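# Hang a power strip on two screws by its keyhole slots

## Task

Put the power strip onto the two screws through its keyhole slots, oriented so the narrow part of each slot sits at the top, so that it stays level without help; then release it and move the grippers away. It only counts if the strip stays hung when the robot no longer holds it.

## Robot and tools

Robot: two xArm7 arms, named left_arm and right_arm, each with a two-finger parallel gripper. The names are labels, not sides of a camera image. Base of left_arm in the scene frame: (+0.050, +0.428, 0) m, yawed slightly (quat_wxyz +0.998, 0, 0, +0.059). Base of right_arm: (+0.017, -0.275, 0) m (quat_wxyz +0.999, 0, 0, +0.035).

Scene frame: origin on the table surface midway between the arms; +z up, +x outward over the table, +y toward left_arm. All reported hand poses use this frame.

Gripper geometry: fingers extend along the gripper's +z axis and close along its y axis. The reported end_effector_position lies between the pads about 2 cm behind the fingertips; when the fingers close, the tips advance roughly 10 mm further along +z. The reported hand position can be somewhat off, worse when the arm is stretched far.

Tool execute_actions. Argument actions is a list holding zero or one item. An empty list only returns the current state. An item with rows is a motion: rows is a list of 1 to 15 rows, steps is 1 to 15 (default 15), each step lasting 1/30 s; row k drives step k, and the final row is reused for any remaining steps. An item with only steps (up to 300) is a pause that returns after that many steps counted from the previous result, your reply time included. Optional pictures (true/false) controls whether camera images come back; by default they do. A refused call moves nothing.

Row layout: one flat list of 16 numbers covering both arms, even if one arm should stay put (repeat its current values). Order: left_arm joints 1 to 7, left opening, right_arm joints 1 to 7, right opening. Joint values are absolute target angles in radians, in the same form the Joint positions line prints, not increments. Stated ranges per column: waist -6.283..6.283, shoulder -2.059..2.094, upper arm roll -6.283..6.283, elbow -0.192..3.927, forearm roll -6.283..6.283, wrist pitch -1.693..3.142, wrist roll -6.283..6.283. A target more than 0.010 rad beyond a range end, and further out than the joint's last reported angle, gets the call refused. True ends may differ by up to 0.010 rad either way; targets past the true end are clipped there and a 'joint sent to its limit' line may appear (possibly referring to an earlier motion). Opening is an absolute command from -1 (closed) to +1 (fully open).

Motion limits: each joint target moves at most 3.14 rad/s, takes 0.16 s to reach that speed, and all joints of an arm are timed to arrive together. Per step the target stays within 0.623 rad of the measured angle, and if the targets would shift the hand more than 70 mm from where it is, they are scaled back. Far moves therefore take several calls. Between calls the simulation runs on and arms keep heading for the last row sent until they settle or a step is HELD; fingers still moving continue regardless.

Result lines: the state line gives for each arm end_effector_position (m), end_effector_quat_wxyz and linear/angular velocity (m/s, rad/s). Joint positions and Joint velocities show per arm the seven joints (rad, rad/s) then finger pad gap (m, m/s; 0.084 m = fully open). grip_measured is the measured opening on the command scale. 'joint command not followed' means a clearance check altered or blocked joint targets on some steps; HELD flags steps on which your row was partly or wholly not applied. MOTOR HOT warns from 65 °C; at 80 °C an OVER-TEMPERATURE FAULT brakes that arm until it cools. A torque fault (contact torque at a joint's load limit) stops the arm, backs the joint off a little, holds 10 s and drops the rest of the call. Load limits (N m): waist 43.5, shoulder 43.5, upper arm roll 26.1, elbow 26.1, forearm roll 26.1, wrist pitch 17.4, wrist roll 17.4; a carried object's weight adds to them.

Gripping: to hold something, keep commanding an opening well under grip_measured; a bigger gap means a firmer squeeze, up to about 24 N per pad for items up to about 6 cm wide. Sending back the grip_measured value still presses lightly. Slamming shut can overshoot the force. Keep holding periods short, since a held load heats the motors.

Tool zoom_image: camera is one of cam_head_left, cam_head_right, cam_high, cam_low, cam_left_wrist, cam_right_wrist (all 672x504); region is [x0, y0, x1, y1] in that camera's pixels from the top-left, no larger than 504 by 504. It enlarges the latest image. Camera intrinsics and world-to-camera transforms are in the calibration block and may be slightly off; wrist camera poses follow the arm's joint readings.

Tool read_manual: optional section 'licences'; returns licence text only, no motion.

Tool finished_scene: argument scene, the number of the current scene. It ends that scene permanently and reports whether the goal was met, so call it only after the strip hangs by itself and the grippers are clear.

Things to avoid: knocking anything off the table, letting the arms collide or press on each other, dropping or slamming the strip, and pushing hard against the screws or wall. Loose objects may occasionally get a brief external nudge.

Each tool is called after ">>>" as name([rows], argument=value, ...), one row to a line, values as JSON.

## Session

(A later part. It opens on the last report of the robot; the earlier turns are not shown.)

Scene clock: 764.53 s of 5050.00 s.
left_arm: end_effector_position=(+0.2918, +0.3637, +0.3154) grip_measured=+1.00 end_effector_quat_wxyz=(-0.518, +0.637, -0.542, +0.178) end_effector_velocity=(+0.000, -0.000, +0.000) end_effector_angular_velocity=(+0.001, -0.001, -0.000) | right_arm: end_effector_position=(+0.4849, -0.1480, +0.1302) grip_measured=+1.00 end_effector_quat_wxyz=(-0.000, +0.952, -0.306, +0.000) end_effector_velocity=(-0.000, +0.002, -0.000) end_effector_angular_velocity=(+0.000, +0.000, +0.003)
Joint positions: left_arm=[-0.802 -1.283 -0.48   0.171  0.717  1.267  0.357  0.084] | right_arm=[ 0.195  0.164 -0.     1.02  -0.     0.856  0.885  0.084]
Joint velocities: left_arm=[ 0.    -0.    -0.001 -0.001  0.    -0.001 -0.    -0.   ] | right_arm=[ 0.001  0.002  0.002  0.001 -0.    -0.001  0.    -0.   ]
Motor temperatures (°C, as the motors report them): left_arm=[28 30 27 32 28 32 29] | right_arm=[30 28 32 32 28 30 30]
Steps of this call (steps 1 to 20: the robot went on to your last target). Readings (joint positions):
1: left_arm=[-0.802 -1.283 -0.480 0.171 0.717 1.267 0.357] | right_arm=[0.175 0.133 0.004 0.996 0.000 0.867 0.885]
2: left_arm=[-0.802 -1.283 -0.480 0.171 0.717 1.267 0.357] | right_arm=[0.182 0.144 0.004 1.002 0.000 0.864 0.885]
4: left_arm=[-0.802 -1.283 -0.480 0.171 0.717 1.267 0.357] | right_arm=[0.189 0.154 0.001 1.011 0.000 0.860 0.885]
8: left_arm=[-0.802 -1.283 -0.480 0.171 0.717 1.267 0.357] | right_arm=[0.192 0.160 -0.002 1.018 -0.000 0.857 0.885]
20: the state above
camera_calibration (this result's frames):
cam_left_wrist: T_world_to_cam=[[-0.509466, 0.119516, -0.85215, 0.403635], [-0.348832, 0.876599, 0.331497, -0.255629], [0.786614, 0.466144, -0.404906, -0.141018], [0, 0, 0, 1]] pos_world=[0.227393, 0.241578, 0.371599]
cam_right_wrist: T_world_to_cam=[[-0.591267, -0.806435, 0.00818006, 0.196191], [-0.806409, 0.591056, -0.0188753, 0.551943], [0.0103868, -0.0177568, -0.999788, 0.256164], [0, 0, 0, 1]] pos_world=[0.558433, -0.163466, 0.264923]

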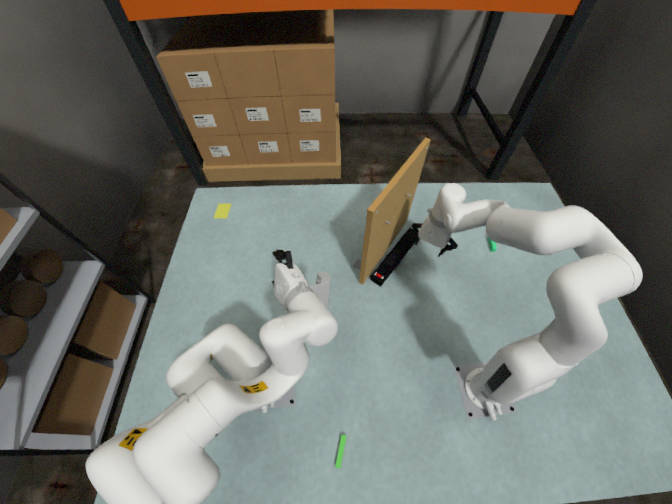

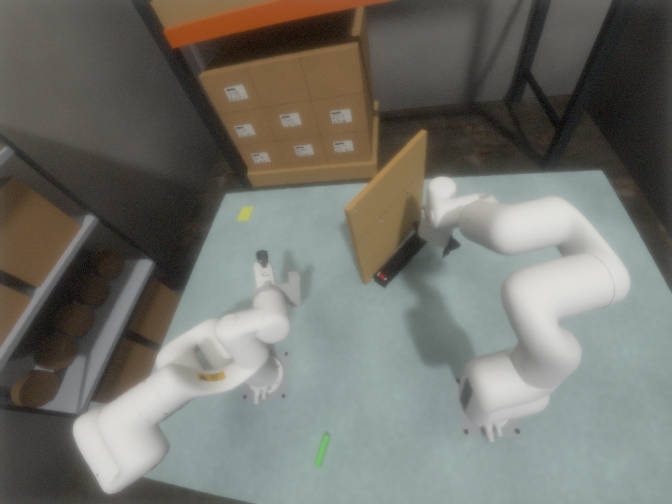

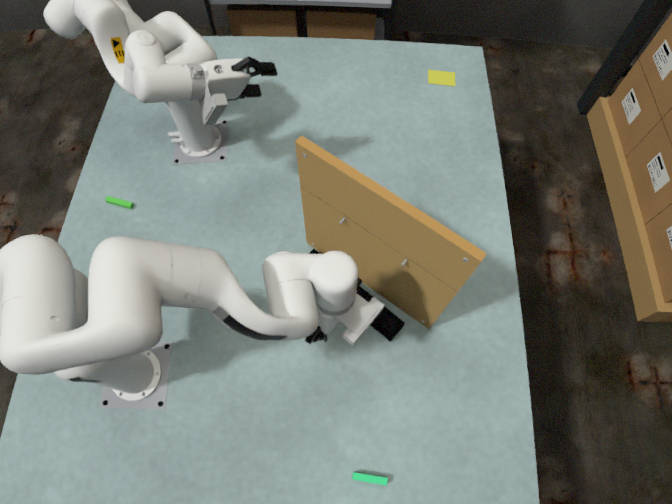

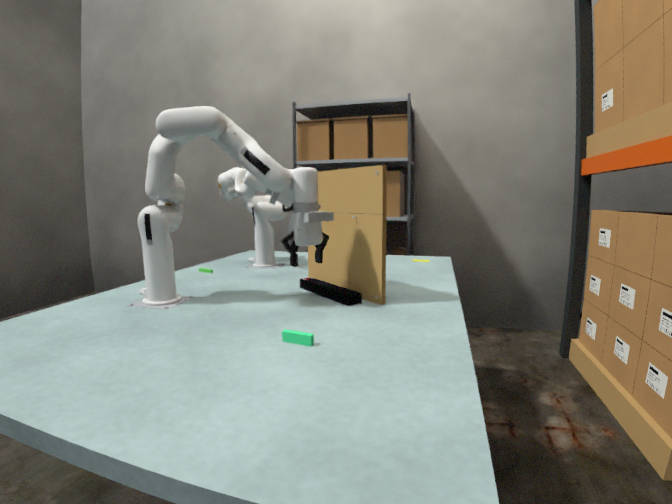

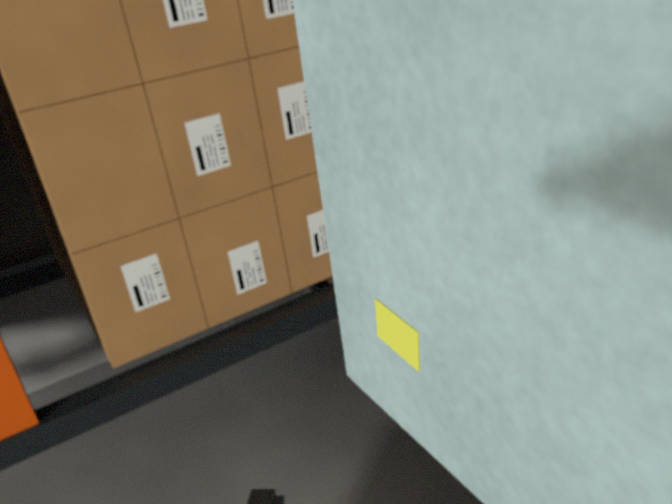

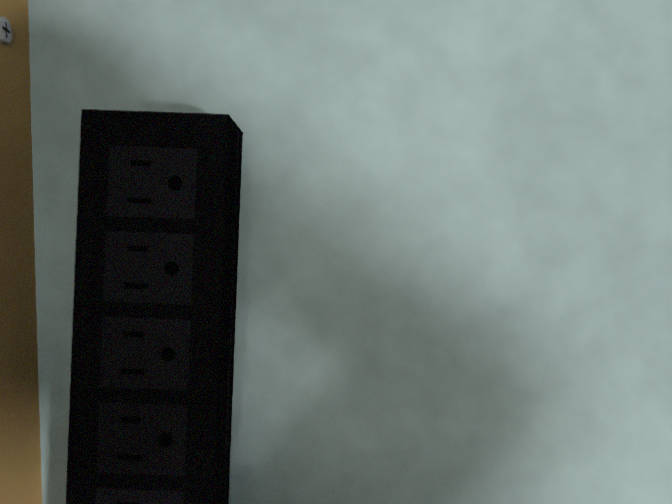

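>>> execute_actions([
  {"rows":[[-0.802,-1.283,-0.48,0.171,0.717,1.267,0.357,1,0.195,0.164,0,1.02,0,0.856,2.59,-1]],"steps":15},
], pictures=false)

>>> execute_actions([
  {"steps":15},
], pictures=false)

>>> execute_actions([
  {"rows":[[-0.802,-1.283,-0.48,0.171,0.717,1.267,0.357,1,0.27,0.29,0,1.11,0,0.82,2.59,-1],[-0.802,-1.283,-0.48,0.171,0.717,1.267,0.357,1,0.27,0.29,0,1.11,0,0.82,2.59,-1],[-0.802,-1.283,-0.48,0.171,0.717,1.267,0.357,1,0.27,0.29,0,1.11,0,0.82,2.59,-1],[-0.802,-1.283,-0.48,0.171,0.717,1.267,0.357,1,0.27,0.29,0,1.11,0,0.82,2.59,-1],[-0.802,-1.283,-0.48,0.171,0.717,1.267,0.357,1,0.347,0.39,0,1.196,0,0.806,2.59,-1]],"steps":15},
], pictures=false)

>>> execute_actions([
  {"rows":[[-0.802,-1.283,-0.48,0.171,0.717,1.267,0.357,1,0.347,0.43,0,1.188,0,0.758,2.59,-1],[-0.802,-1.283,-0.48,0.171,0.717,1.267,0.357,1,0.347,0.43,0,1.188,0,0.758,2.59,-1],[-0.802,-1.283,-0.48,0.171,0.717,1.267,0.357,1,0.347,0.43,0,1.188,0,0.758,2.59,-1],[-0.802,-1.283,-0.48,0.171,0.717,1.267,0.357,1,0.347,0.43,0,1.188,0,0.758,2.59,-1],[-0.802,-1.283,-0.48,0.171,0.717,1.267,0.357,1,0.347,0.464,0,1.181,0,0.717,2.59,-1]],"steps":15},
])

Scene clock: 798.03 s of 5050.00 s.
left_arm: end_effector_position=(+0.2918, +0.3637, +0.3154) grip_measured=+1.00 end_effector_quat_wxyz=(-0.518, +0.637, -0.542, +0.178) end_effector_velocity=(+0.000, +0.000, -0.001) end_effector_angular_velocity=(-0.000, +0.002, +0.001) | right_arm: end_effector_position=(+0.4848, -0.1479, +0.1301) grip_measured=-1.00 end_effector_quat_wxyz=(+0.000, -0.698, +0.716, -0.000) end_effector_velocity=(-0.000, +0.000, -0.000) end_effector_angular_velocity=(+0.000, -0.000, -2.846)
Joint positions: left_arm=[-0.802 -1.283 -0.48   0.171  0.717  1.267  0.357  0.084] | right_arm=[ 0.195  0.164 -0.     1.02   0.     0.856  1.862  0.   ]
Joint velocities: left_arm=[-0.     0.     0.001 -0.001 -0.     0.    -0.    -0.   ] | right_arm=[-0.     0.     0.001 -0.001 -0.    -0.001  2.847  0.   ]
Motor temperatures (°C, as the motors report them): left_arm=[28 30 27 32 28 32 29] | right_arm=[30 28 32 33 28 29 30]
Steps of this call (steps 1 to 15: the robot went on to your last target; steps 16 to 90: nothing new was sent; then 30.00 s passed at rest; steps 91 to 105: all 15 steps of this action). Readings (joint positions):
91: left_arm=[-0.802 -1.283 -0.480 0.171 0.717 1.267 0.357] | right_arm=[0.195 0.164 0.000 1.020 -0.000 0.856 0.885]
92: left_arm=[-0.802 -1.283 -0.480 0.171 0.717 1.267 0.357] | right_arm=[0.195 0.164 0.000 1.020 -0.000 0.856 0.890]
94: left_arm=[-0.802 -1.283 -0.480 0.171 0.717 1.267 0.357] | right_arm=[0.195 0.164 0.000 1.020 -0.000 0.856 0.932]
98: left_arm=[-0.802 -1.283 -0.480 0.171 0.717 1.267 0.357] | right_arm=[0.195 0.164 0.000 1.020 -0.000 0.856 1.200]
105: the state above

Scene clock: 798.53 s of 5050.00 s.
left_arm: end_effector_position=(+0.2918, +0.3637, +0.3154) grip_measured=+1.00 end_effector_quat_wxyz=(-0.518, +0.637, -0.542, +0.178) end_effector_velocity=(-0.000, -0.000, +0.000) end_effector_angular_velocity=(-0.001, -0.000, +0.000) | right_arm: end_effector_position=(+0.4848, -0.1479, +0.1300) grip_measured=-1.00 end_effector_quat_wxyz=(+0.000, -0.400, +0.916, -0.000) end_effector_velocity=(-0.000, -0.000, -0.001) end_effector_angular_velocity=(+0.000, +0.001, -0.076)
Joint positions: left_arm=[-0.802 -1.283 -0.48   0.171  0.717  1.267  0.357  0.084] | right_arm=[ 0.195  0.164  0.     1.02  -0.     0.856  2.583  0.   ]
Joint velocities: left_arm=[-0.     0.001  0.001  0.001  0.     0.001 -0.001 -0.   ] | right_arm=[ 0.    -0.    -0.    -0.002  0.001 -0.001  0.076  0.   ]
Motor temperatures (°C, as the motors report them): left_arm=[28 30 27 32 28 32 29] | right_arm=[30 28 32 33 28 29 30]
Steps of this call (steps 1 to 15: the robot went on to your last target). Readings (joint positions):
1: left_arm=[-0.802 -1.283 -0.480 0.171 0.717 1.267 0.357] | right_arm=[0.195 0.164 -0.000 1.020 0.000 0.856 1.957]
2: left_arm=[-0.802 -1.283 -0.480 0.171 0.717 1.267 0.357] | right_arm=[0.195 0.164 -0.000 1.020 0.000 0.856 2.053]
4: left_arm=[-0.802 -1.283 -0.480 0.171 0.717 1.267 0.357] | right_arm=[0.195 0.164 -0.000 1.020 0.000 0.856 2.241]
8: left_arm=[-0.802 -1.283 -0.480 0.171 0.717 1.267 0.357] | right_arm=[0.195 0.164 0.000 1.020 0.000 0.856 2.499]
15: the state above

Scene clock: 799.03 s of 5050.00 s.
left_arm: end_effector_position=(+0.2918, +0.3637, +0.3154) grip_measured=+1.00 end_effector_quat_wxyz=(-0.518, +0.637, -0.542, +0.178) end_effector_velocity=(+0.000, +0.001, -0.000) end_effector_angular_velocity=(+0.002, +0.000, +0.002) | right_arm: end_effector_position=(+0.5071, -0.0600, +0.0864) grip_measured=-1.00 end_effector_quat_wxyz=(-0.000, -0.464, +0.886, -0.000) end_effector_velocity=(+0.032, -0.012, +0.007) end_effector_angular_velocity=(-0.000, -0.049, -0.038)
Joint positions: left_arm=[-0.802 -1.283 -0.48   0.171  0.717  1.267  0.357  0.084] | right_arm=[ 0.343  0.385 -0.     1.191 -0.     0.807  2.59   0.   ]
Joint velocities: left_arm=[ 0.001  0.    -0.001 -0.001  0.     0.001  0.    -0.   ] | right_arm=[ 0.009  0.032 -0.051  0.062 -0.001 -0.015  0.     0.   ]
Motor temperatures (°C, as the motors report them): left_arm=[28 30 27 32 28 32 29] | right_arm=[30 28 32 33 28 29 30]
Steps of this call (steps 1 to 15: all 15 steps of this action). Readings (joint positions):
1: left_arm=[-0.802 -1.283 -0.480 0.171 0.717 1.267 0.357] | right_arm=[0.195 0.164 -0.000 1.020 -0.000 0.856 2.585]
2: left_arm=[-0.802 -1.283 -0.480 0.171 0.717 1.267 0.357] | right_arm=[0.197 0.167 -0.001 1.023 -0.000 0.855 2.586]
4: left_arm=[-0.802 -1.283 -0.480 0.171 0.717 1.267 0.357] | right_arm=[0.217 0.202 -0.005 1.051 -0.000 0.844 2.588]
8: left_arm=[-0.802 -1.283 -0.480 0.171 0.717 1.267 0.357] | right_arm=[0.291 0.314 0.000 1.132 0.000 0.820 2.589]
15: the state above

Scene clock: 799.53 s of 5050.00 s.
left_arm: end_effector_position=(+0.2918, +0.3637, +0.3154) grip_measured=+1.00 end_effector_quat_wxyz=(-0.518, +0.637, -0.542, +0.178) end_effector_velocity=(+0.000, -0.000, -0.000) end_effector_angular_velocity=(-0.000, -0.000, -0.002) | right_arm: end_effector_position=(+0.5111, -0.0563, +0.0518) grip_measured=-1.00 end_effector_quat_wxyz=(+0.005, -0.465, +0.885, -0.000) end_effector_velocity=(+0.001, +0.001, -0.004) end_effector_angular_velocity=(+0.000, -0.003, +0.001)
Joint positions: left_arm=[-0.802 -1.283 -0.48   0.171  0.717  1.267  0.357  0.084] | right_arm=[ 0.347  0.457 -0.     1.185 -0.     0.719  2.59   0.   ]
Joint velocities: left_arm=[-0.     0.    -0.001 -0.    -0.001 -0.001 -0.    -0.   ] | right_arm=[ 0.001  0.011  0.     0.002 -0.001 -0.011  0.     0.   ]
Motor temperatures (°C, as the motors report them): left_arm=[28 30 27 32 28 32 29] | right_arm=[30 28 32 33 28 29 30]
Steps of this call (steps 1 to 15: all 15 steps of this action). Readings (joint positions):
1: left_arm=[-0.802 -1.283 -0.480 0.171 0.717 1.267 0.357] | right_arm=[0.344 0.386 -0.001 1.193 -0.000 0.806 2.590]
2: left_arm=[-0.802 -1.283 -0.480 0.171 0.717 1.267 0.357] | right_arm=[0.344 0.389 -0.002 1.194 -0.000 0.802 2.590]
4: left_arm=[-0.802 -1.283 -0.480 0.171 0.717 1.267 0.357] | right_arm=[0.345 0.406 -0.002 1.193 -0.000 0.780 2.590]
8: left_arm=[-0.802 -1.283 -0.480 0.171 0.717 1.267 0.357] | right_arm=[0.346 0.445 -0.000 1.184 -0.000 0.740 2.590]
15: the state above
camera_calibration (this result's frames):
cam_left_wrist: T_world_to_cam=[[-0.509466, 0.119516, -0.85215, 0.403635], [-0.348831, 0.876599, 0.331497, -0.255629], [0.786614, 0.466143, -0.404907, -0.141018], [0, 0, 0, 1]] pos_world=[0.227393, 0.241578, 0.371599]
cam_right_wrist: T_world_to_cam=[[-0.816809, 0.576898, 0.00340256, 0.479729], [0.576838, 0.816787, -0.0107721, -0.177306], [-0.00899357, -0.00683601, -0.999936, 0.189743], [0, 0, 0, 1]] pos_world=[0.495831, -0.130637, 0.186189]

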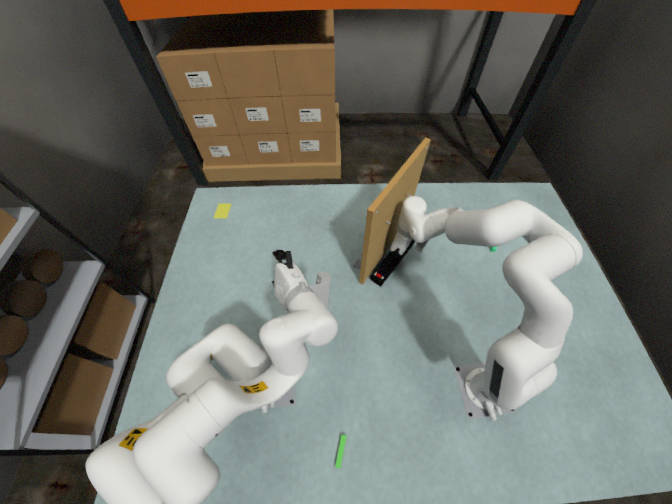

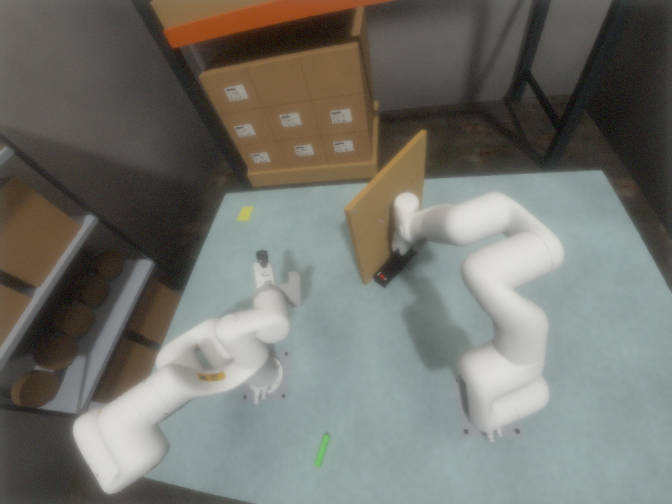

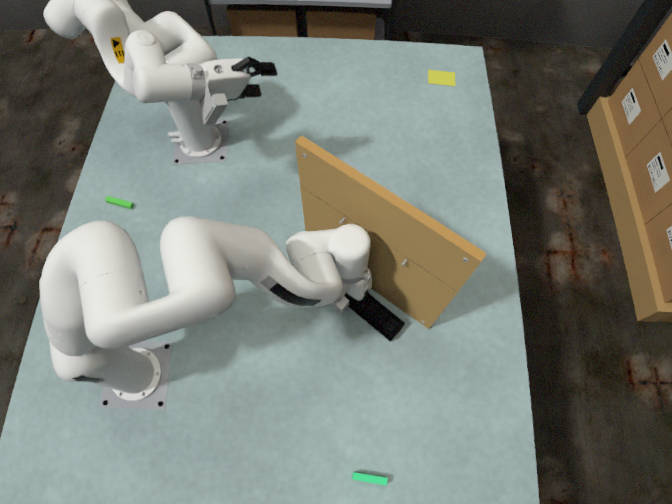

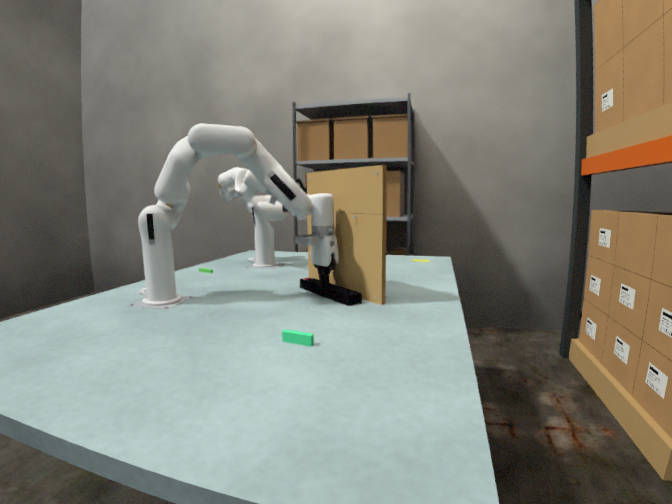

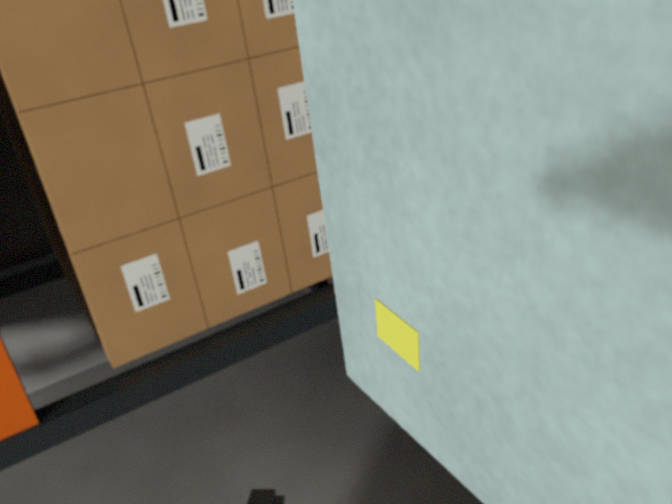

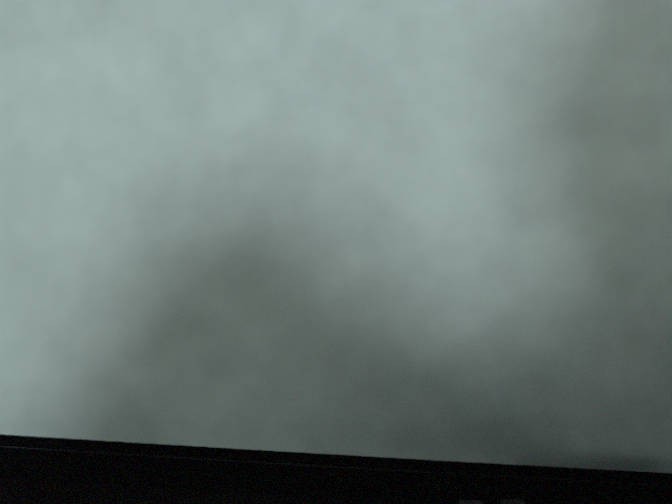

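>>> execute_actions([
  {"rows":[[-0.802,-1.283,-0.48,0.171,0.717,1.267,0.357,1,0.347,0.472,0,1.18,0,0.708,2.59,-1],[-0.802,-1.283,-0.48,0.171,0.717,1.267,0.357,1,0.347,0.472,0,1.18,0,0.708,2.59,-1],[-0.802,-1.283,-0.48,0.171,0.717,1.267,0.357,1,0.347,0.472,0,1.18,0,0.708,2.59,-1],[-0.802,-1.283,-0.48,0.171,0.717,1.267,0.357,1,0.335,0.448,0,1.144,0,0.696,2.577,-1],[-0.802,-1.283,-0.48,0.171,0.717,1.267,0.357,1,0.324,0.424,0,1.108,0,0.684,2.564,-1],[-0.802,-1.283,-0.48,0.171,0.717,1.267,0.357,1,0.312,0.40,0,1.072,0,0.672,2.551,-1],[-0.802,-1.283,-0.48,0.171,0.717,1.267,0.357,1,0.301,0.376,0,1.036,0,0.66,2.539,-1],[-0.802,-1.283,-0.48,0.171,0.717,1.267,0.357,1,0.289,0.352,0,1.0,0,0.648,2.526,-1],[-0.802,-1.283,-0.48,0.171,0.717,1.267,0.357,1,0.278,0.328,0,0.965,0,0.637,2.513,-1],[-0.802,-1.283,-0.48,0.171,0.717,1.267,0.357,1,0.266,0.304,0,0.929,0,0.625,2.5,-1]],"steps":15},
], pictures=false)

>>> execute_actions([
  {"rows":[[-0.802,-1.283,-0.48,0.171,0.717,1.267,0.357,1,0.266,0.304,0,0.929,0,0.625,2.5,-1],[-0.802,-1.283,-0.48,0.171,0.717,1.267,0.357,1,0.266,0.304,0,0.929,0,0.625,2.5,-1],[-0.802,-1.283,-0.48,0.171,0.717,1.267,0.357,1,0.266,0.304,0,0.929,0,0.625,2.5,-1],[-0.802,-1.283,-0.48,0.171,0.717,1.267,0.357,1,0.266,0.304,0,0.929,0,0.625,2.5,-1],[-0.802,-1.283,-0.48,0.171,0.717,1.267,0.357,1,0.266,0.12,0,0.96,0,0.84,2.5,-1]],"steps":15},
], pictures=false)

>>> execute_actions([
  {"rows":[[-0.802,-1.283,-0.48,0.171,0.717,1.267,0.357,1,0.195,0.164,0,1.02,0,0.856,0.885,1]],"steps":15},
], pictures=false)

>>> execute_actions([
  {"steps":25},
])

Scene clock: 813.80 s of 5050.00 s.
left_arm: end_effector_position=(+0.2918, +0.3637, +0.3154) grip_measured=+1.00 end_effector_quat_wxyz=(-0.518, +0.637, -0.542, +0.178) end_effector_velocity=(-0.000, +0.000, -0.000) end_effector_angular_velocity=(+0.002, +0.001, +0.001) | right_arm: end_effector_position=(+0.4647, -0.1185, +0.0391) grip_measured=-1.00 end_effector_quat_wxyz=(-0.012, -0.466, +0.885, +0.001) end_effector_velocity=(-0.005, -0.024, +0.045) end_effector_angular_velocity=(+0.058, -0.130, +0.047)
Joint positions: left_arm=[-0.802 -1.283 -0.48   0.171  0.717  1.267  0.357  0.084] | right_arm=[ 0.271  0.327 -0.004  0.941 -0.     0.638  2.509  0.   ]
Joint velocities: left_arm=[-0.001  0.001  0.    -0.    -0.     0.002  0.001 -0.   ] | right_arm=[-0.074 -0.206  0.028 -0.185  0.    -0.121 -0.096  0.   ]
Motor temperatures (°C, as the motors report them): left_arm=[28 30 27 32 28 32 29] | right_arm=[30 28 32 31 28 29 30]
Steps of this call (steps 1 to 15: the robot went on to your last target; steps 16 to 90: nothing new was sent; then 10.77 s passed at rest; steps 91 to 105: all 15 steps of this action). Readings (joint positions):
91: left_arm=[-0.802 -1.283 -0.480 0.171 0.717 1.267 0.357] | right_arm=[0.347 0.458 -0.000 1.184 -0.000 0.717 2.590]
92: left_arm=[-0.802 -1.283 -0.480 0.171 0.717 1.267 0.357] | right_arm=[0.347 0.459 -0.000 1.184 -0.000 0.716 2.590]
94: left_arm=[-0.802 -1.283 -0.480 0.171 0.717 1.267 0.357] | right_arm=[0.347 0.458 -0.000 1.183 -0.000 0.715 2.590]
98: left_arm=[-0.802 -1.283 -0.480 0.171 0.717 1.267 0.357] | right_arm=[0.331 0.427 0.005 1.130 0.001 0.685 2.569]
105: the state above

Scene clock: 814.30 s of 5050.00 s.
left_arm: end_effector_position=(+0.2918, +0.3637, +0.3154) grip_measured=+1.00 end_effector_quat_wxyz=(-0.518, +0.637, -0.542, +0.178) end_effector_velocity=(+0.000, -0.000, -0.001) end_effector_angular_velocity=(-0.001, +0.001, -0.001) | right_arm: end_effector_position=(+0.4638, -0.1188, +0.1272) grip_measured=-1.00 end_effector_quat_wxyz=(+0.005, -0.469, +0.883, -0.001) end_effector_velocity=(-0.058, -0.019, -0.001) end_effector_angular_velocity=(-0.056, +0.161, +0.002)
Joint positions: left_arm=[-0.802 -1.283 -0.48   0.171  0.717  1.267  0.357  0.084] | right_arm=[ 0.266  0.128 -0.     0.962  0.     0.824  2.5    0.   ]
Joint velocities: left_arm=[-0.001 -0.001  0.001 -0.001 -0.    -0.002  0.     0.   ] | right_arm=[-0.    -0.076  0.002 -0.057  0.     0.189 -0.001  0.   ]
Motor temperatures (°C, as the motors report them): left_arm=[28 30 27 32 28 32 29] | right_arm=[30 28 32 31 28 29 30]
Steps of this call (steps 1 to 15: all 15 steps of this action). Readings (joint positions):
1: left_arm=[-0.802 -1.283 -0.480 0.171 0.717 1.267 0.357] | right_arm=[0.269 0.321 -0.003 0.937 -0.000 0.635 2.506]
2: left_arm=[-0.802 -1.283 -0.480 0.171 0.717 1.267 0.357] | right_arm=[0.268 0.317 -0.002 0.935 -0.000 0.632 2.504]
4: left_arm=[-0.802 -1.283 -0.480 0.171 0.717 1.267 0.357] | right_arm=[0.268 0.311 0.001 0.933 -0.000 0.628 2.502]
8: left_arm=[-0.802 -1.283 -0.480 0.171 0.717 1.267 0.357] | right_arm=[0.267 0.275 0.001 0.935 -0.000 0.673 2.501]
15: the state above

Scene clock: 814.80 s of 5050.00 s.
left_arm: end_effector_position=(+0.2918, +0.3637, +0.3154) grip_measured=+1.00 end_effector_quat_wxyz=(-0.518, +0.637, -0.542, +0.178) end_effector_velocity=(+0.000, -0.000, -0.000) end_effector_angular_velocity=(-0.000, +0.000, -0.000) | right_arm: end_effector_position=(+0.4833, -0.1464, +0.1296) grip_measured=+1.00 end_effector_quat_wxyz=(+0.000, +0.809, -0.587, -0.000) end_effector_velocity=(+0.012, -0.008, +0.003) end_effector_angular_velocity=(+0.005, +0.000, +2.824)
Joint positions: left_arm=[-0.802 -1.283 -0.48   0.171  0.717  1.267  0.357  0.084] | right_arm=[ 0.199  0.162 -0.001  1.016 -0.     0.855  1.523  0.084]
Joint velocities: left_arm=[ 0.     0.    -0.    -0.    -0.    -0.001 -0.    -0.   ] | right_arm=[-0.038  0.022  0.015  0.037  0.001  0.014 -2.848  0.   ]
Motor temperatures (°C, as the motors report them): left_arm=[28 30 27 32 28 32 29] | right_arm=[30 28 32 31 28 29 30]
Steps of this call (steps 1 to 15: all 15 steps of this action). Readings (joint positions):
1: left_arm=[-0.802 -1.283 -0.480 0.171 0.717 1.267 0.357] | right_arm=[0.266 0.127 -0.000 0.960 -0.000 0.829 2.500]
2: left_arm=[-0.802 -1.283 -0.480 0.171 0.717 1.267 0.357] | right_arm=[0.266 0.127 0.000 0.959 0.000 0.833 2.495]
4: left_arm=[-0.802 -1.283 -0.480 0.171 0.717 1.267 0.357] | right_arm=[0.261 0.131 0.001 0.962 0.000 0.838 2.453]
8: left_arm=[-0.802 -1.283 -0.480 0.171 0.717 1.267 0.357] | right_arm=[0.233 0.147 0.000 0.987 0.000 0.847 2.185]
15: the state above

Scene clock: 815.63 s of 5050.00 s.
left_arm: end_effector_position=(+0.2918, +0.3637, +0.3154) grip_measured=+1.00 end_effector_quat_wxyz=(-0.518, +0.637, -0.542, +0.178) end_effector_velocity=(-0.000, +0.000, -0.000) end_effector_angular_velocity=(-0.000, +0.001, +0.001) | right_arm: end_effector_position=(+0.4848, -0.1479, +0.1300) grip_measured=+1.00 end_effector_quat_wxyz=(-0.000, +0.952, -0.306, -0.000) end_effector_velocity=(-0.000, +0.000, +0.000) end_effector_angular_velocity=(-0.001, -0.001, +0.004)
Joint positions: left_arm=[-0.802 -1.283 -0.48   0.171  0.717  1.267  0.357  0.084] | right_arm=[0.195 0.164 0.    1.02  0.    0.856 0.885 0.084]
Joint velocities: left_arm=[-0.    -0.     0.    -0.    -0.001  0.001 -0.     0.   ] | right_arm=[ 0.    -0.001  0.001 -0.    -0.001  0.    -0.002 -0.   ]
Motor temperatures (°C, as the motors report them): left_arm=[28 30 27 32 28 32 29] | right_arm=[30 28 32 31 28 29 30]
Steps of this call (steps 1 to 25: the robot went on to your last target). Readings (joint positions):
1: left_arm=[-0.802 -1.283 -0.480 0.171 0.717 1.267 0.357] | right_arm=[0.198 0.163 -0.000 1.017 -0.000 0.855 1.428]
2: left_arm=[-0.802 -1.283 -0.480 0.171 0.717 1.267 0.357] | right_arm=[0.197 0.163 0.000 1.018 -0.000 0.855 1.333]
4: left_arm=[-0.802 -1.283 -0.480 0.171 0.717 1.267 0.357] | right_arm=[0.196 0.164 0.000 1.019 -0.000 0.856 1.154]
8: left_arm=[-0.802 -1.283 -0.480 0.171 0.717 1.267 0.357] | right_arm=[0.196 0.164 0.000 1.020 -0.000 0.856 0.949]
25: the state above
camera_calibration (this result's frames):
cam_left_wrist: T_world_to_cam=[[-0.509466, 0.119516, -0.852151, 0.403635], [-0.348832, 0.876599, 0.331497, -0.255629], [0.786614, 0.466144, -0.404906, -0.141018], [0, 0, 0, 1]] pos_world=[0.227393, 0.241578, 0.371599]
cam_right_wrist: T_world_to_cam=[[-0.591182, -0.806495, 0.00834154, 0.196212], [-0.806474, 0.590973, -0.0187179, 0.551807], [0.0101663, -0.017793, -0.99979, 0.256142], [0, 0, 0, 1]] pos_world=[0.558411, -0.163301, 0.26478]

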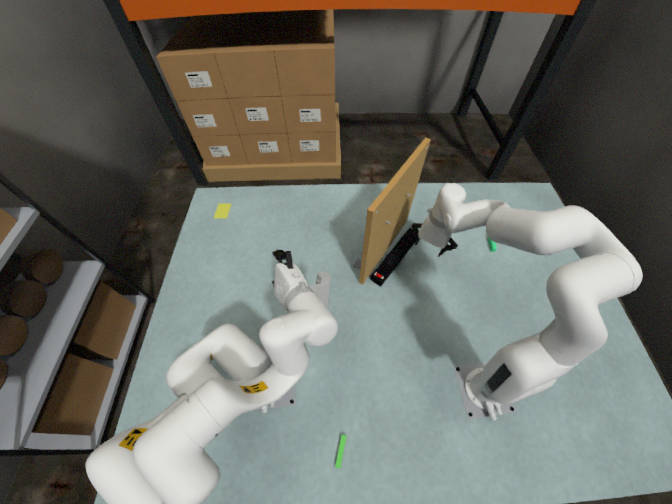

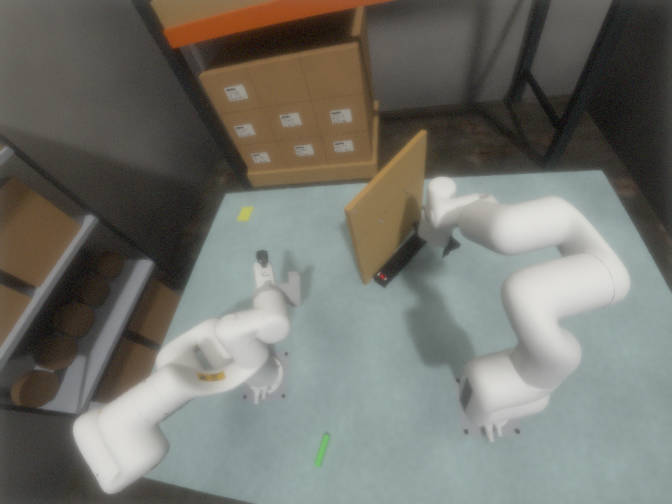

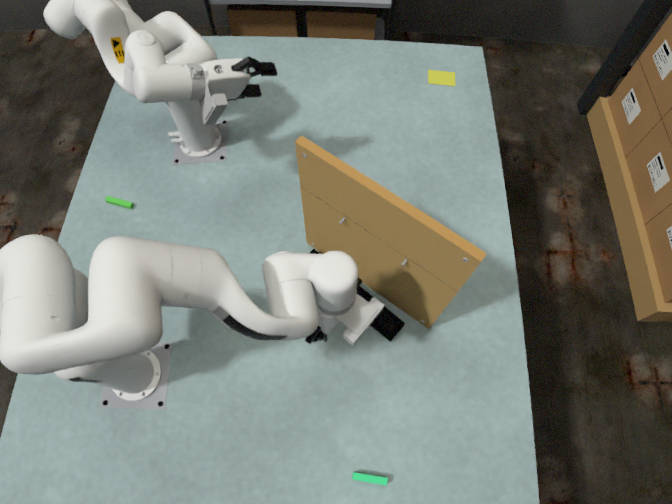

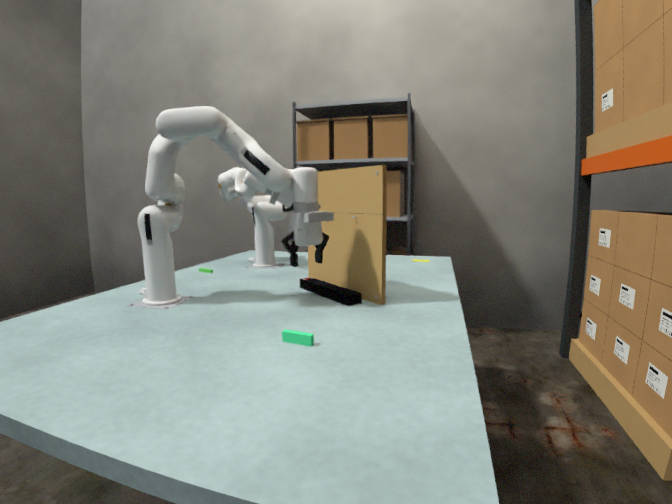

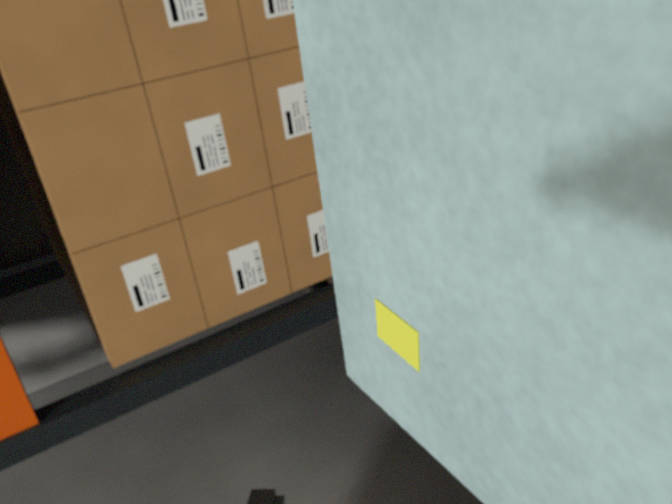

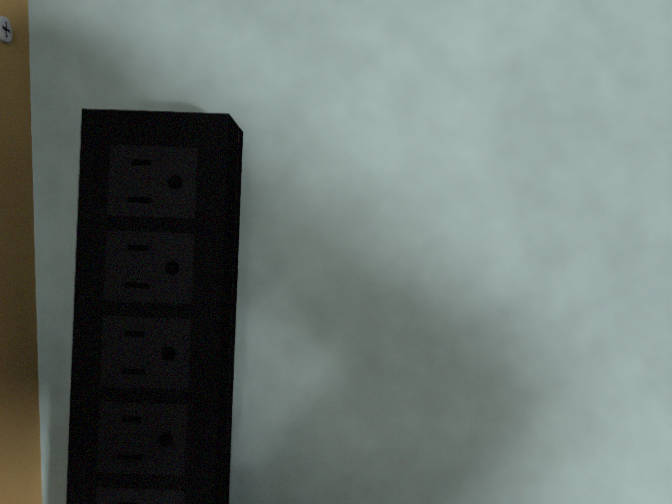

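>>> execute_actions([
  {"rows":[[-0.802,-1.283,-0.48,0.171,0.717,1.267,0.357,1,0.27,0.2,0,0.92,0,0.5,1.0,1]],"steps":15},
], pictures=false)

>>> execute_actions([
  {"rows":[[-0.802,-1.283,-0.48,0.171,0.717,1.267,0.357,1,0.347,0.2955,0,0.922,0,0.376,1.05,1]],"steps":15},
], pictures=false)

>>> execute_actions([
  {"rows":[[-0.802,-1.283,-0.48,0.171,0.717,1.267,0.357,1,0.347,0.36,0,0.92,0,0.31,1.05,1]],"steps":15},
])

>>> zoom_image(camera="cam_low", region=[260,200,400,320])

>>> zoom_image(camera="cam_head_left", region=[340,180,480,300])

Scene clock: 837.20 s of 5050.00 s.
left_arm: end_effector_position=(+0.2918, +0.3637, +0.3154) grip_measured=+1.00 end_effector_quat_wxyz=(-0.518, +0.637, -0.542, +0.178) end_effector_velocity=(+0.000, -0.000, +0.000) end_effector_angular_velocity=(-0.001, -0.000, -0.001) | right_arm: end_effector_position=(+0.5096, -0.1021, +0.1092) grip_measured=+1.00 end_effector_quat_wxyz=(-0.067, +0.940, -0.323, +0.085) end_effector_velocity=(+0.013, +0.003, +0.005) end_effector_angular_velocity=(+0.027, -0.066, -0.030)
Joint positions: left_arm=[-0.802 -1.283 -0.48   0.171  0.717  1.267  0.357  0.084] | right_arm=[ 0.268  0.199 -0.001  0.923  0.     0.508  0.997  0.084]
Joint velocities: left_arm=[-0.     0.     0.     0.001 -0.    -0.001 -0.     0.   ] | right_arm=[ 0.009 -0.    -0.011 -0.016  0.    -0.088  0.028 -0.   ]
Motor temperatures (°C, as the motors report them): left_arm=[28 30 27 32 28 32 29] | right_arm=[30 28 32 32 28 29 30]
Steps of this call (steps 1 to 15: the robot went on to your last target; steps 16 to 90: nothing new was sent; then 18.07 s passed at rest; steps 91 to 105: all 15 steps of this action). Readings (joint positions):
91: left_arm=[-0.802 -1.283 -0.480 0.171 0.717 1.267 0.357] | right_arm=[0.195 0.164 -0.000 1.020 -0.000 0.856 0.885]
92: left_arm=[-0.802 -1.283 -0.480 0.171 0.717 1.267 0.357] | right_arm=[0.196 0.164 -0.000 1.019 -0.000 0.851 0.887]
94: left_arm=[-0.802 -1.283 -0.480 0.171 0.717 1.267 0.357] | right_arm=[0.204 0.167 -0.002 1.008 -0.000 0.809 0.900]
98: left_arm=[-0.802 -1.283 -0.480 0.171 0.717 1.267 0.357] | right_arm=[0.248 0.190 0.001 0.950 0.000 0.610 0.965]
105: the state above

Scene clock: 837.70 s of 5050.00 s.
left_arm: end_effector_position=(+0.2918, +0.3637, +0.3154) grip_measured=+1.00 end_effector_quat_wxyz=(-0.518, +0.637, -0.542, +0.178) end_effector_velocity=(+0.000, -0.001, +0.000) end_effector_angular_velocity=(-0.002, -0.000, -0.002) | right_arm: end_effector_position=(+0.5044, -0.0621, +0.0739) grip_measured=+1.00 end_effector_quat_wxyz=(-0.080, +0.943, -0.311, +0.091) end_effector_velocity=(+0.003, +0.002, -0.000) end_effector_angular_velocity=(+0.006, -0.011, -0.005)
Joint positions: left_arm=[-0.802 -1.283 -0.48   0.171  0.717  1.267  0.357  0.084] | right_arm=[ 0.344  0.293 -0.003  0.917 -0.     0.381  1.048  0.084]
Joint velocities: left_arm=[-0.001 -0.     0.001  0.001 -0.    -0.001  0.    -0.   ] | right_arm=[ 0.006  0.006 -0.003  0.002  0.001 -0.017  0.007  0.   ]
Motor temperatures (°C, as the motors report them): left_arm=[28 30 27 32 28 32 29] | right_arm=[30 28 32 32 28 29 30]
Steps of this call (steps 1 to 15: all 15 steps of this action). Readings (joint positions):
1: left_arm=[-0.802 -1.283 -0.480 0.171 0.717 1.267 0.357] | right_arm=[0.268 0.199 -0.001 0.922 0.000 0.505 0.998]
2: left_arm=[-0.802 -1.283 -0.480 0.171 0.717 1.267 0.357] | right_arm=[0.271 0.201 -0.002 0.922 0.000 0.499 1.001]
4: left_arm=[-0.802 -1.283 -0.480 0.171 0.717 1.267 0.357] | right_arm=[0.292 0.227 -0.005 0.925 0.000 0.459 1.017]
8: left_arm=[-0.802 -1.283 -0.480 0.171 0.717 1.267 0.357] | right_arm=[0.339 0.285 0.004 0.917 -0.000 0.396 1.043]
15: the state above

Scene clock: 838.20 s of 5050.00 s.
left_arm: end_effector_position=(+0.2918, +0.3637, +0.3154) grip_measured=+1.00 end_effector_quat_wxyz=(-0.518, +0.637, -0.542, +0.178) end_effector_velocity=(+0.000, +0.001, -0.001) end_effector_angular_velocity=(+0.001, +0.001, +0.001) | right_arm: end_effector_position=(+0.5092, -0.0639, +0.0497) grip_measured=+1.00 end_effector_quat_wxyz=(-0.082, +0.941, -0.314, +0.094) end_effector_velocity=(+0.001, -0.001, -0.005) end_effector_angular_velocity=(-0.005, +0.002, +0.002)
Joint positions: left_arm=[-0.802 -1.283 -0.48   0.171  0.717  1.267  0.357  0.084] | right_arm=[ 0.344  0.358 -0.009  0.919  0.     0.311  1.05   0.084]
Joint velocities: left_arm=[ 0.    -0.001  0.    -0.002 -0.     0.001  0.    -0.   ] | right_arm=[ 0.006  0.013 -0.008  0.004 -0.002 -0.006 -0.002  0.   ]
Motor temperatures (°C, as the motors report them): left_arm=[28 30 27 32 28 32 29] | right_arm=[30 28 32 32 28 29 30]
Steps of this call (steps 1 to 15: all 15 steps of this action). Readings (joint positions):
1: left_arm=[-0.802 -1.283 -0.480 0.171 0.717 1.267 0.357] | right_arm=[0.345 0.293 -0.003 0.917 -0.000 0.380 1.049]
2: left_arm=[-0.802 -1.283 -0.480 0.171 0.717 1.267 0.357] | right_arm=[0.345 0.295 -0.003 0.916 -0.000 0.376 1.049]
4: left_arm=[-0.802 -1.283 -0.480 0.171 0.717 1.267 0.357] | right_arm=[0.343 0.320 -0.007 0.918 0.000 0.347 1.049]
8: left_arm=[-0.802 -1.283 -0.480 0.171 0.717 1.267 0.357] | right_arm=[0.343 0.353 -0.007 0.920 0.001 0.317 1.051]
15: the state above
camera_calibration (this result's frames):
cam_left_wrist: T_world_to_cam=[[-0.509466, 0.119516, -0.85215, 0.403635], [-0.348832, 0.876599, 0.331497, -0.255629], [0.786614, 0.466144, -0.404907, -0.141018], [0, 0, 0, 1]] pos_world=[0.227393, 0.241578, 0.371599]
cam_right_wrist: T_world_to_cam=[[-0.587155, -0.782466, -0.207355, 0.289265], [-0.773422, 0.617882, -0.141561, 0.511302], [0.238888, 0.0772549, -0.967969, 0.0650903], [0, 0, 0, 1]] pos_world=[0.549747, -0.0946129, 0.195367]

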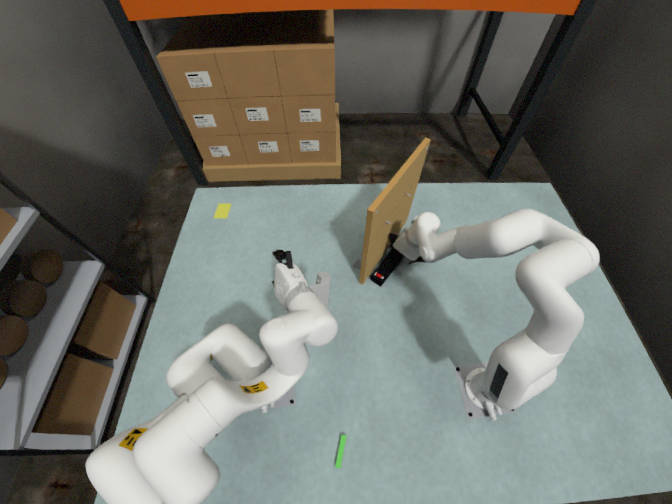

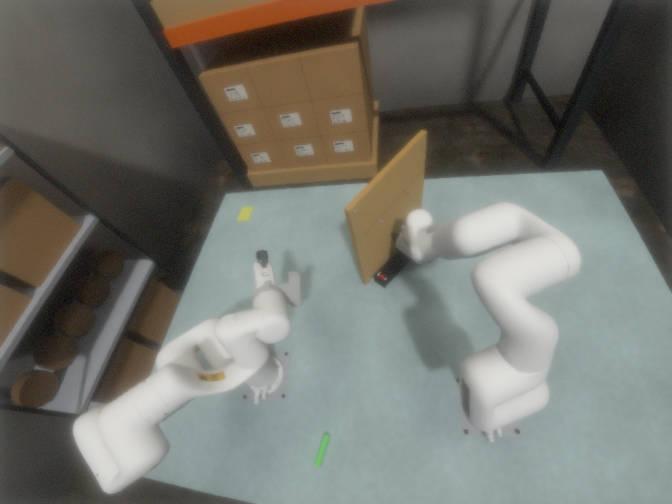

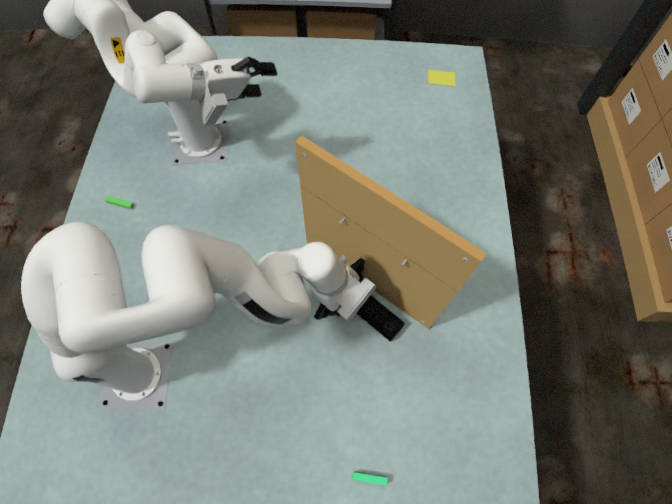

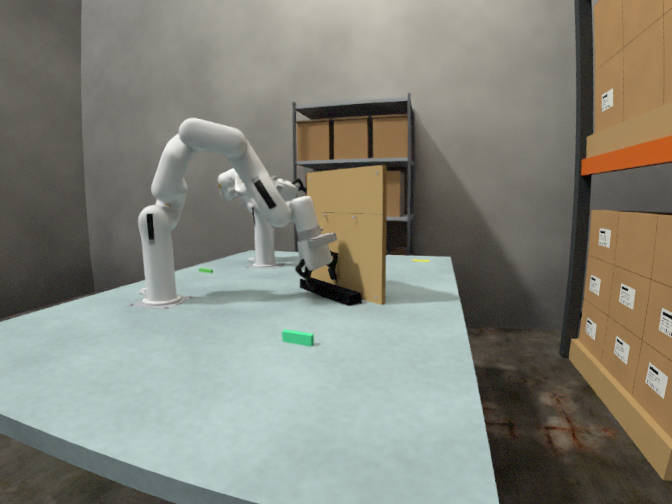

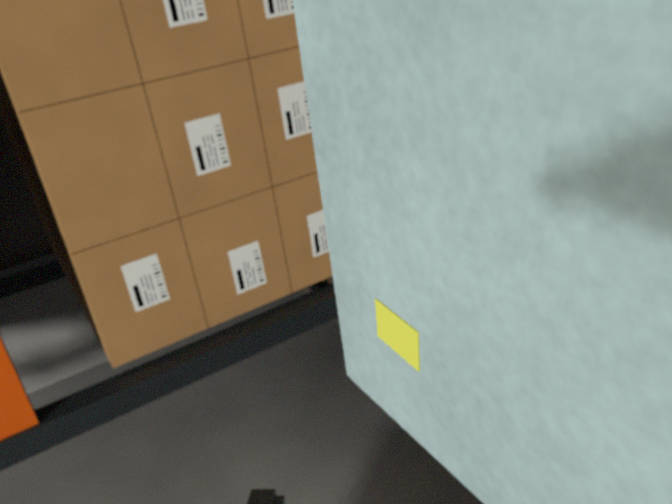

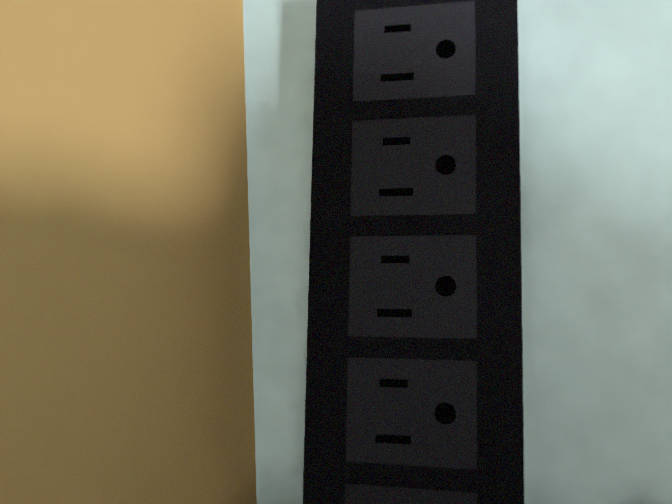

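Region (260, 200, 400, 320) of cam_low's 672x504 image, scaled by 3.600, with more detail than that image has; it fills the top 432 rows of this view, and the rest is white.

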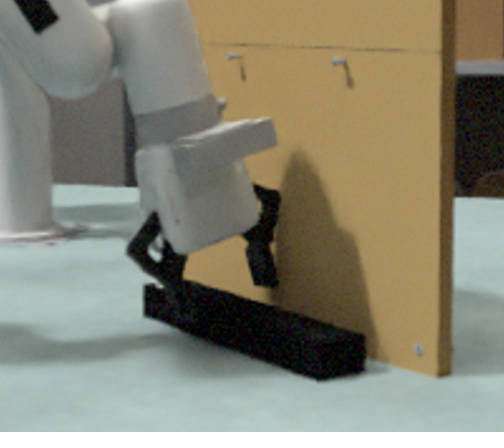

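Region (340, 180, 480, 300) of cam_head_left's 672x504 image, scaled by 3.600, with more detail than that image has; it fills the top 432 rows of this view, and the rest is white.

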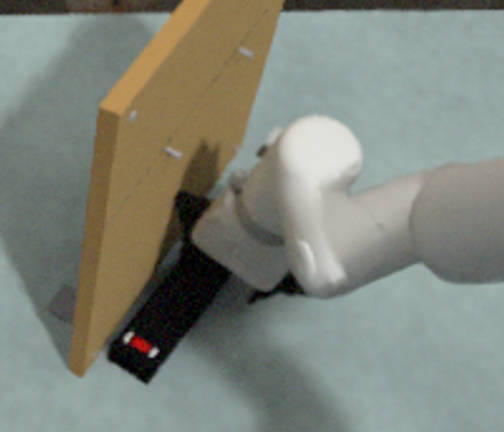

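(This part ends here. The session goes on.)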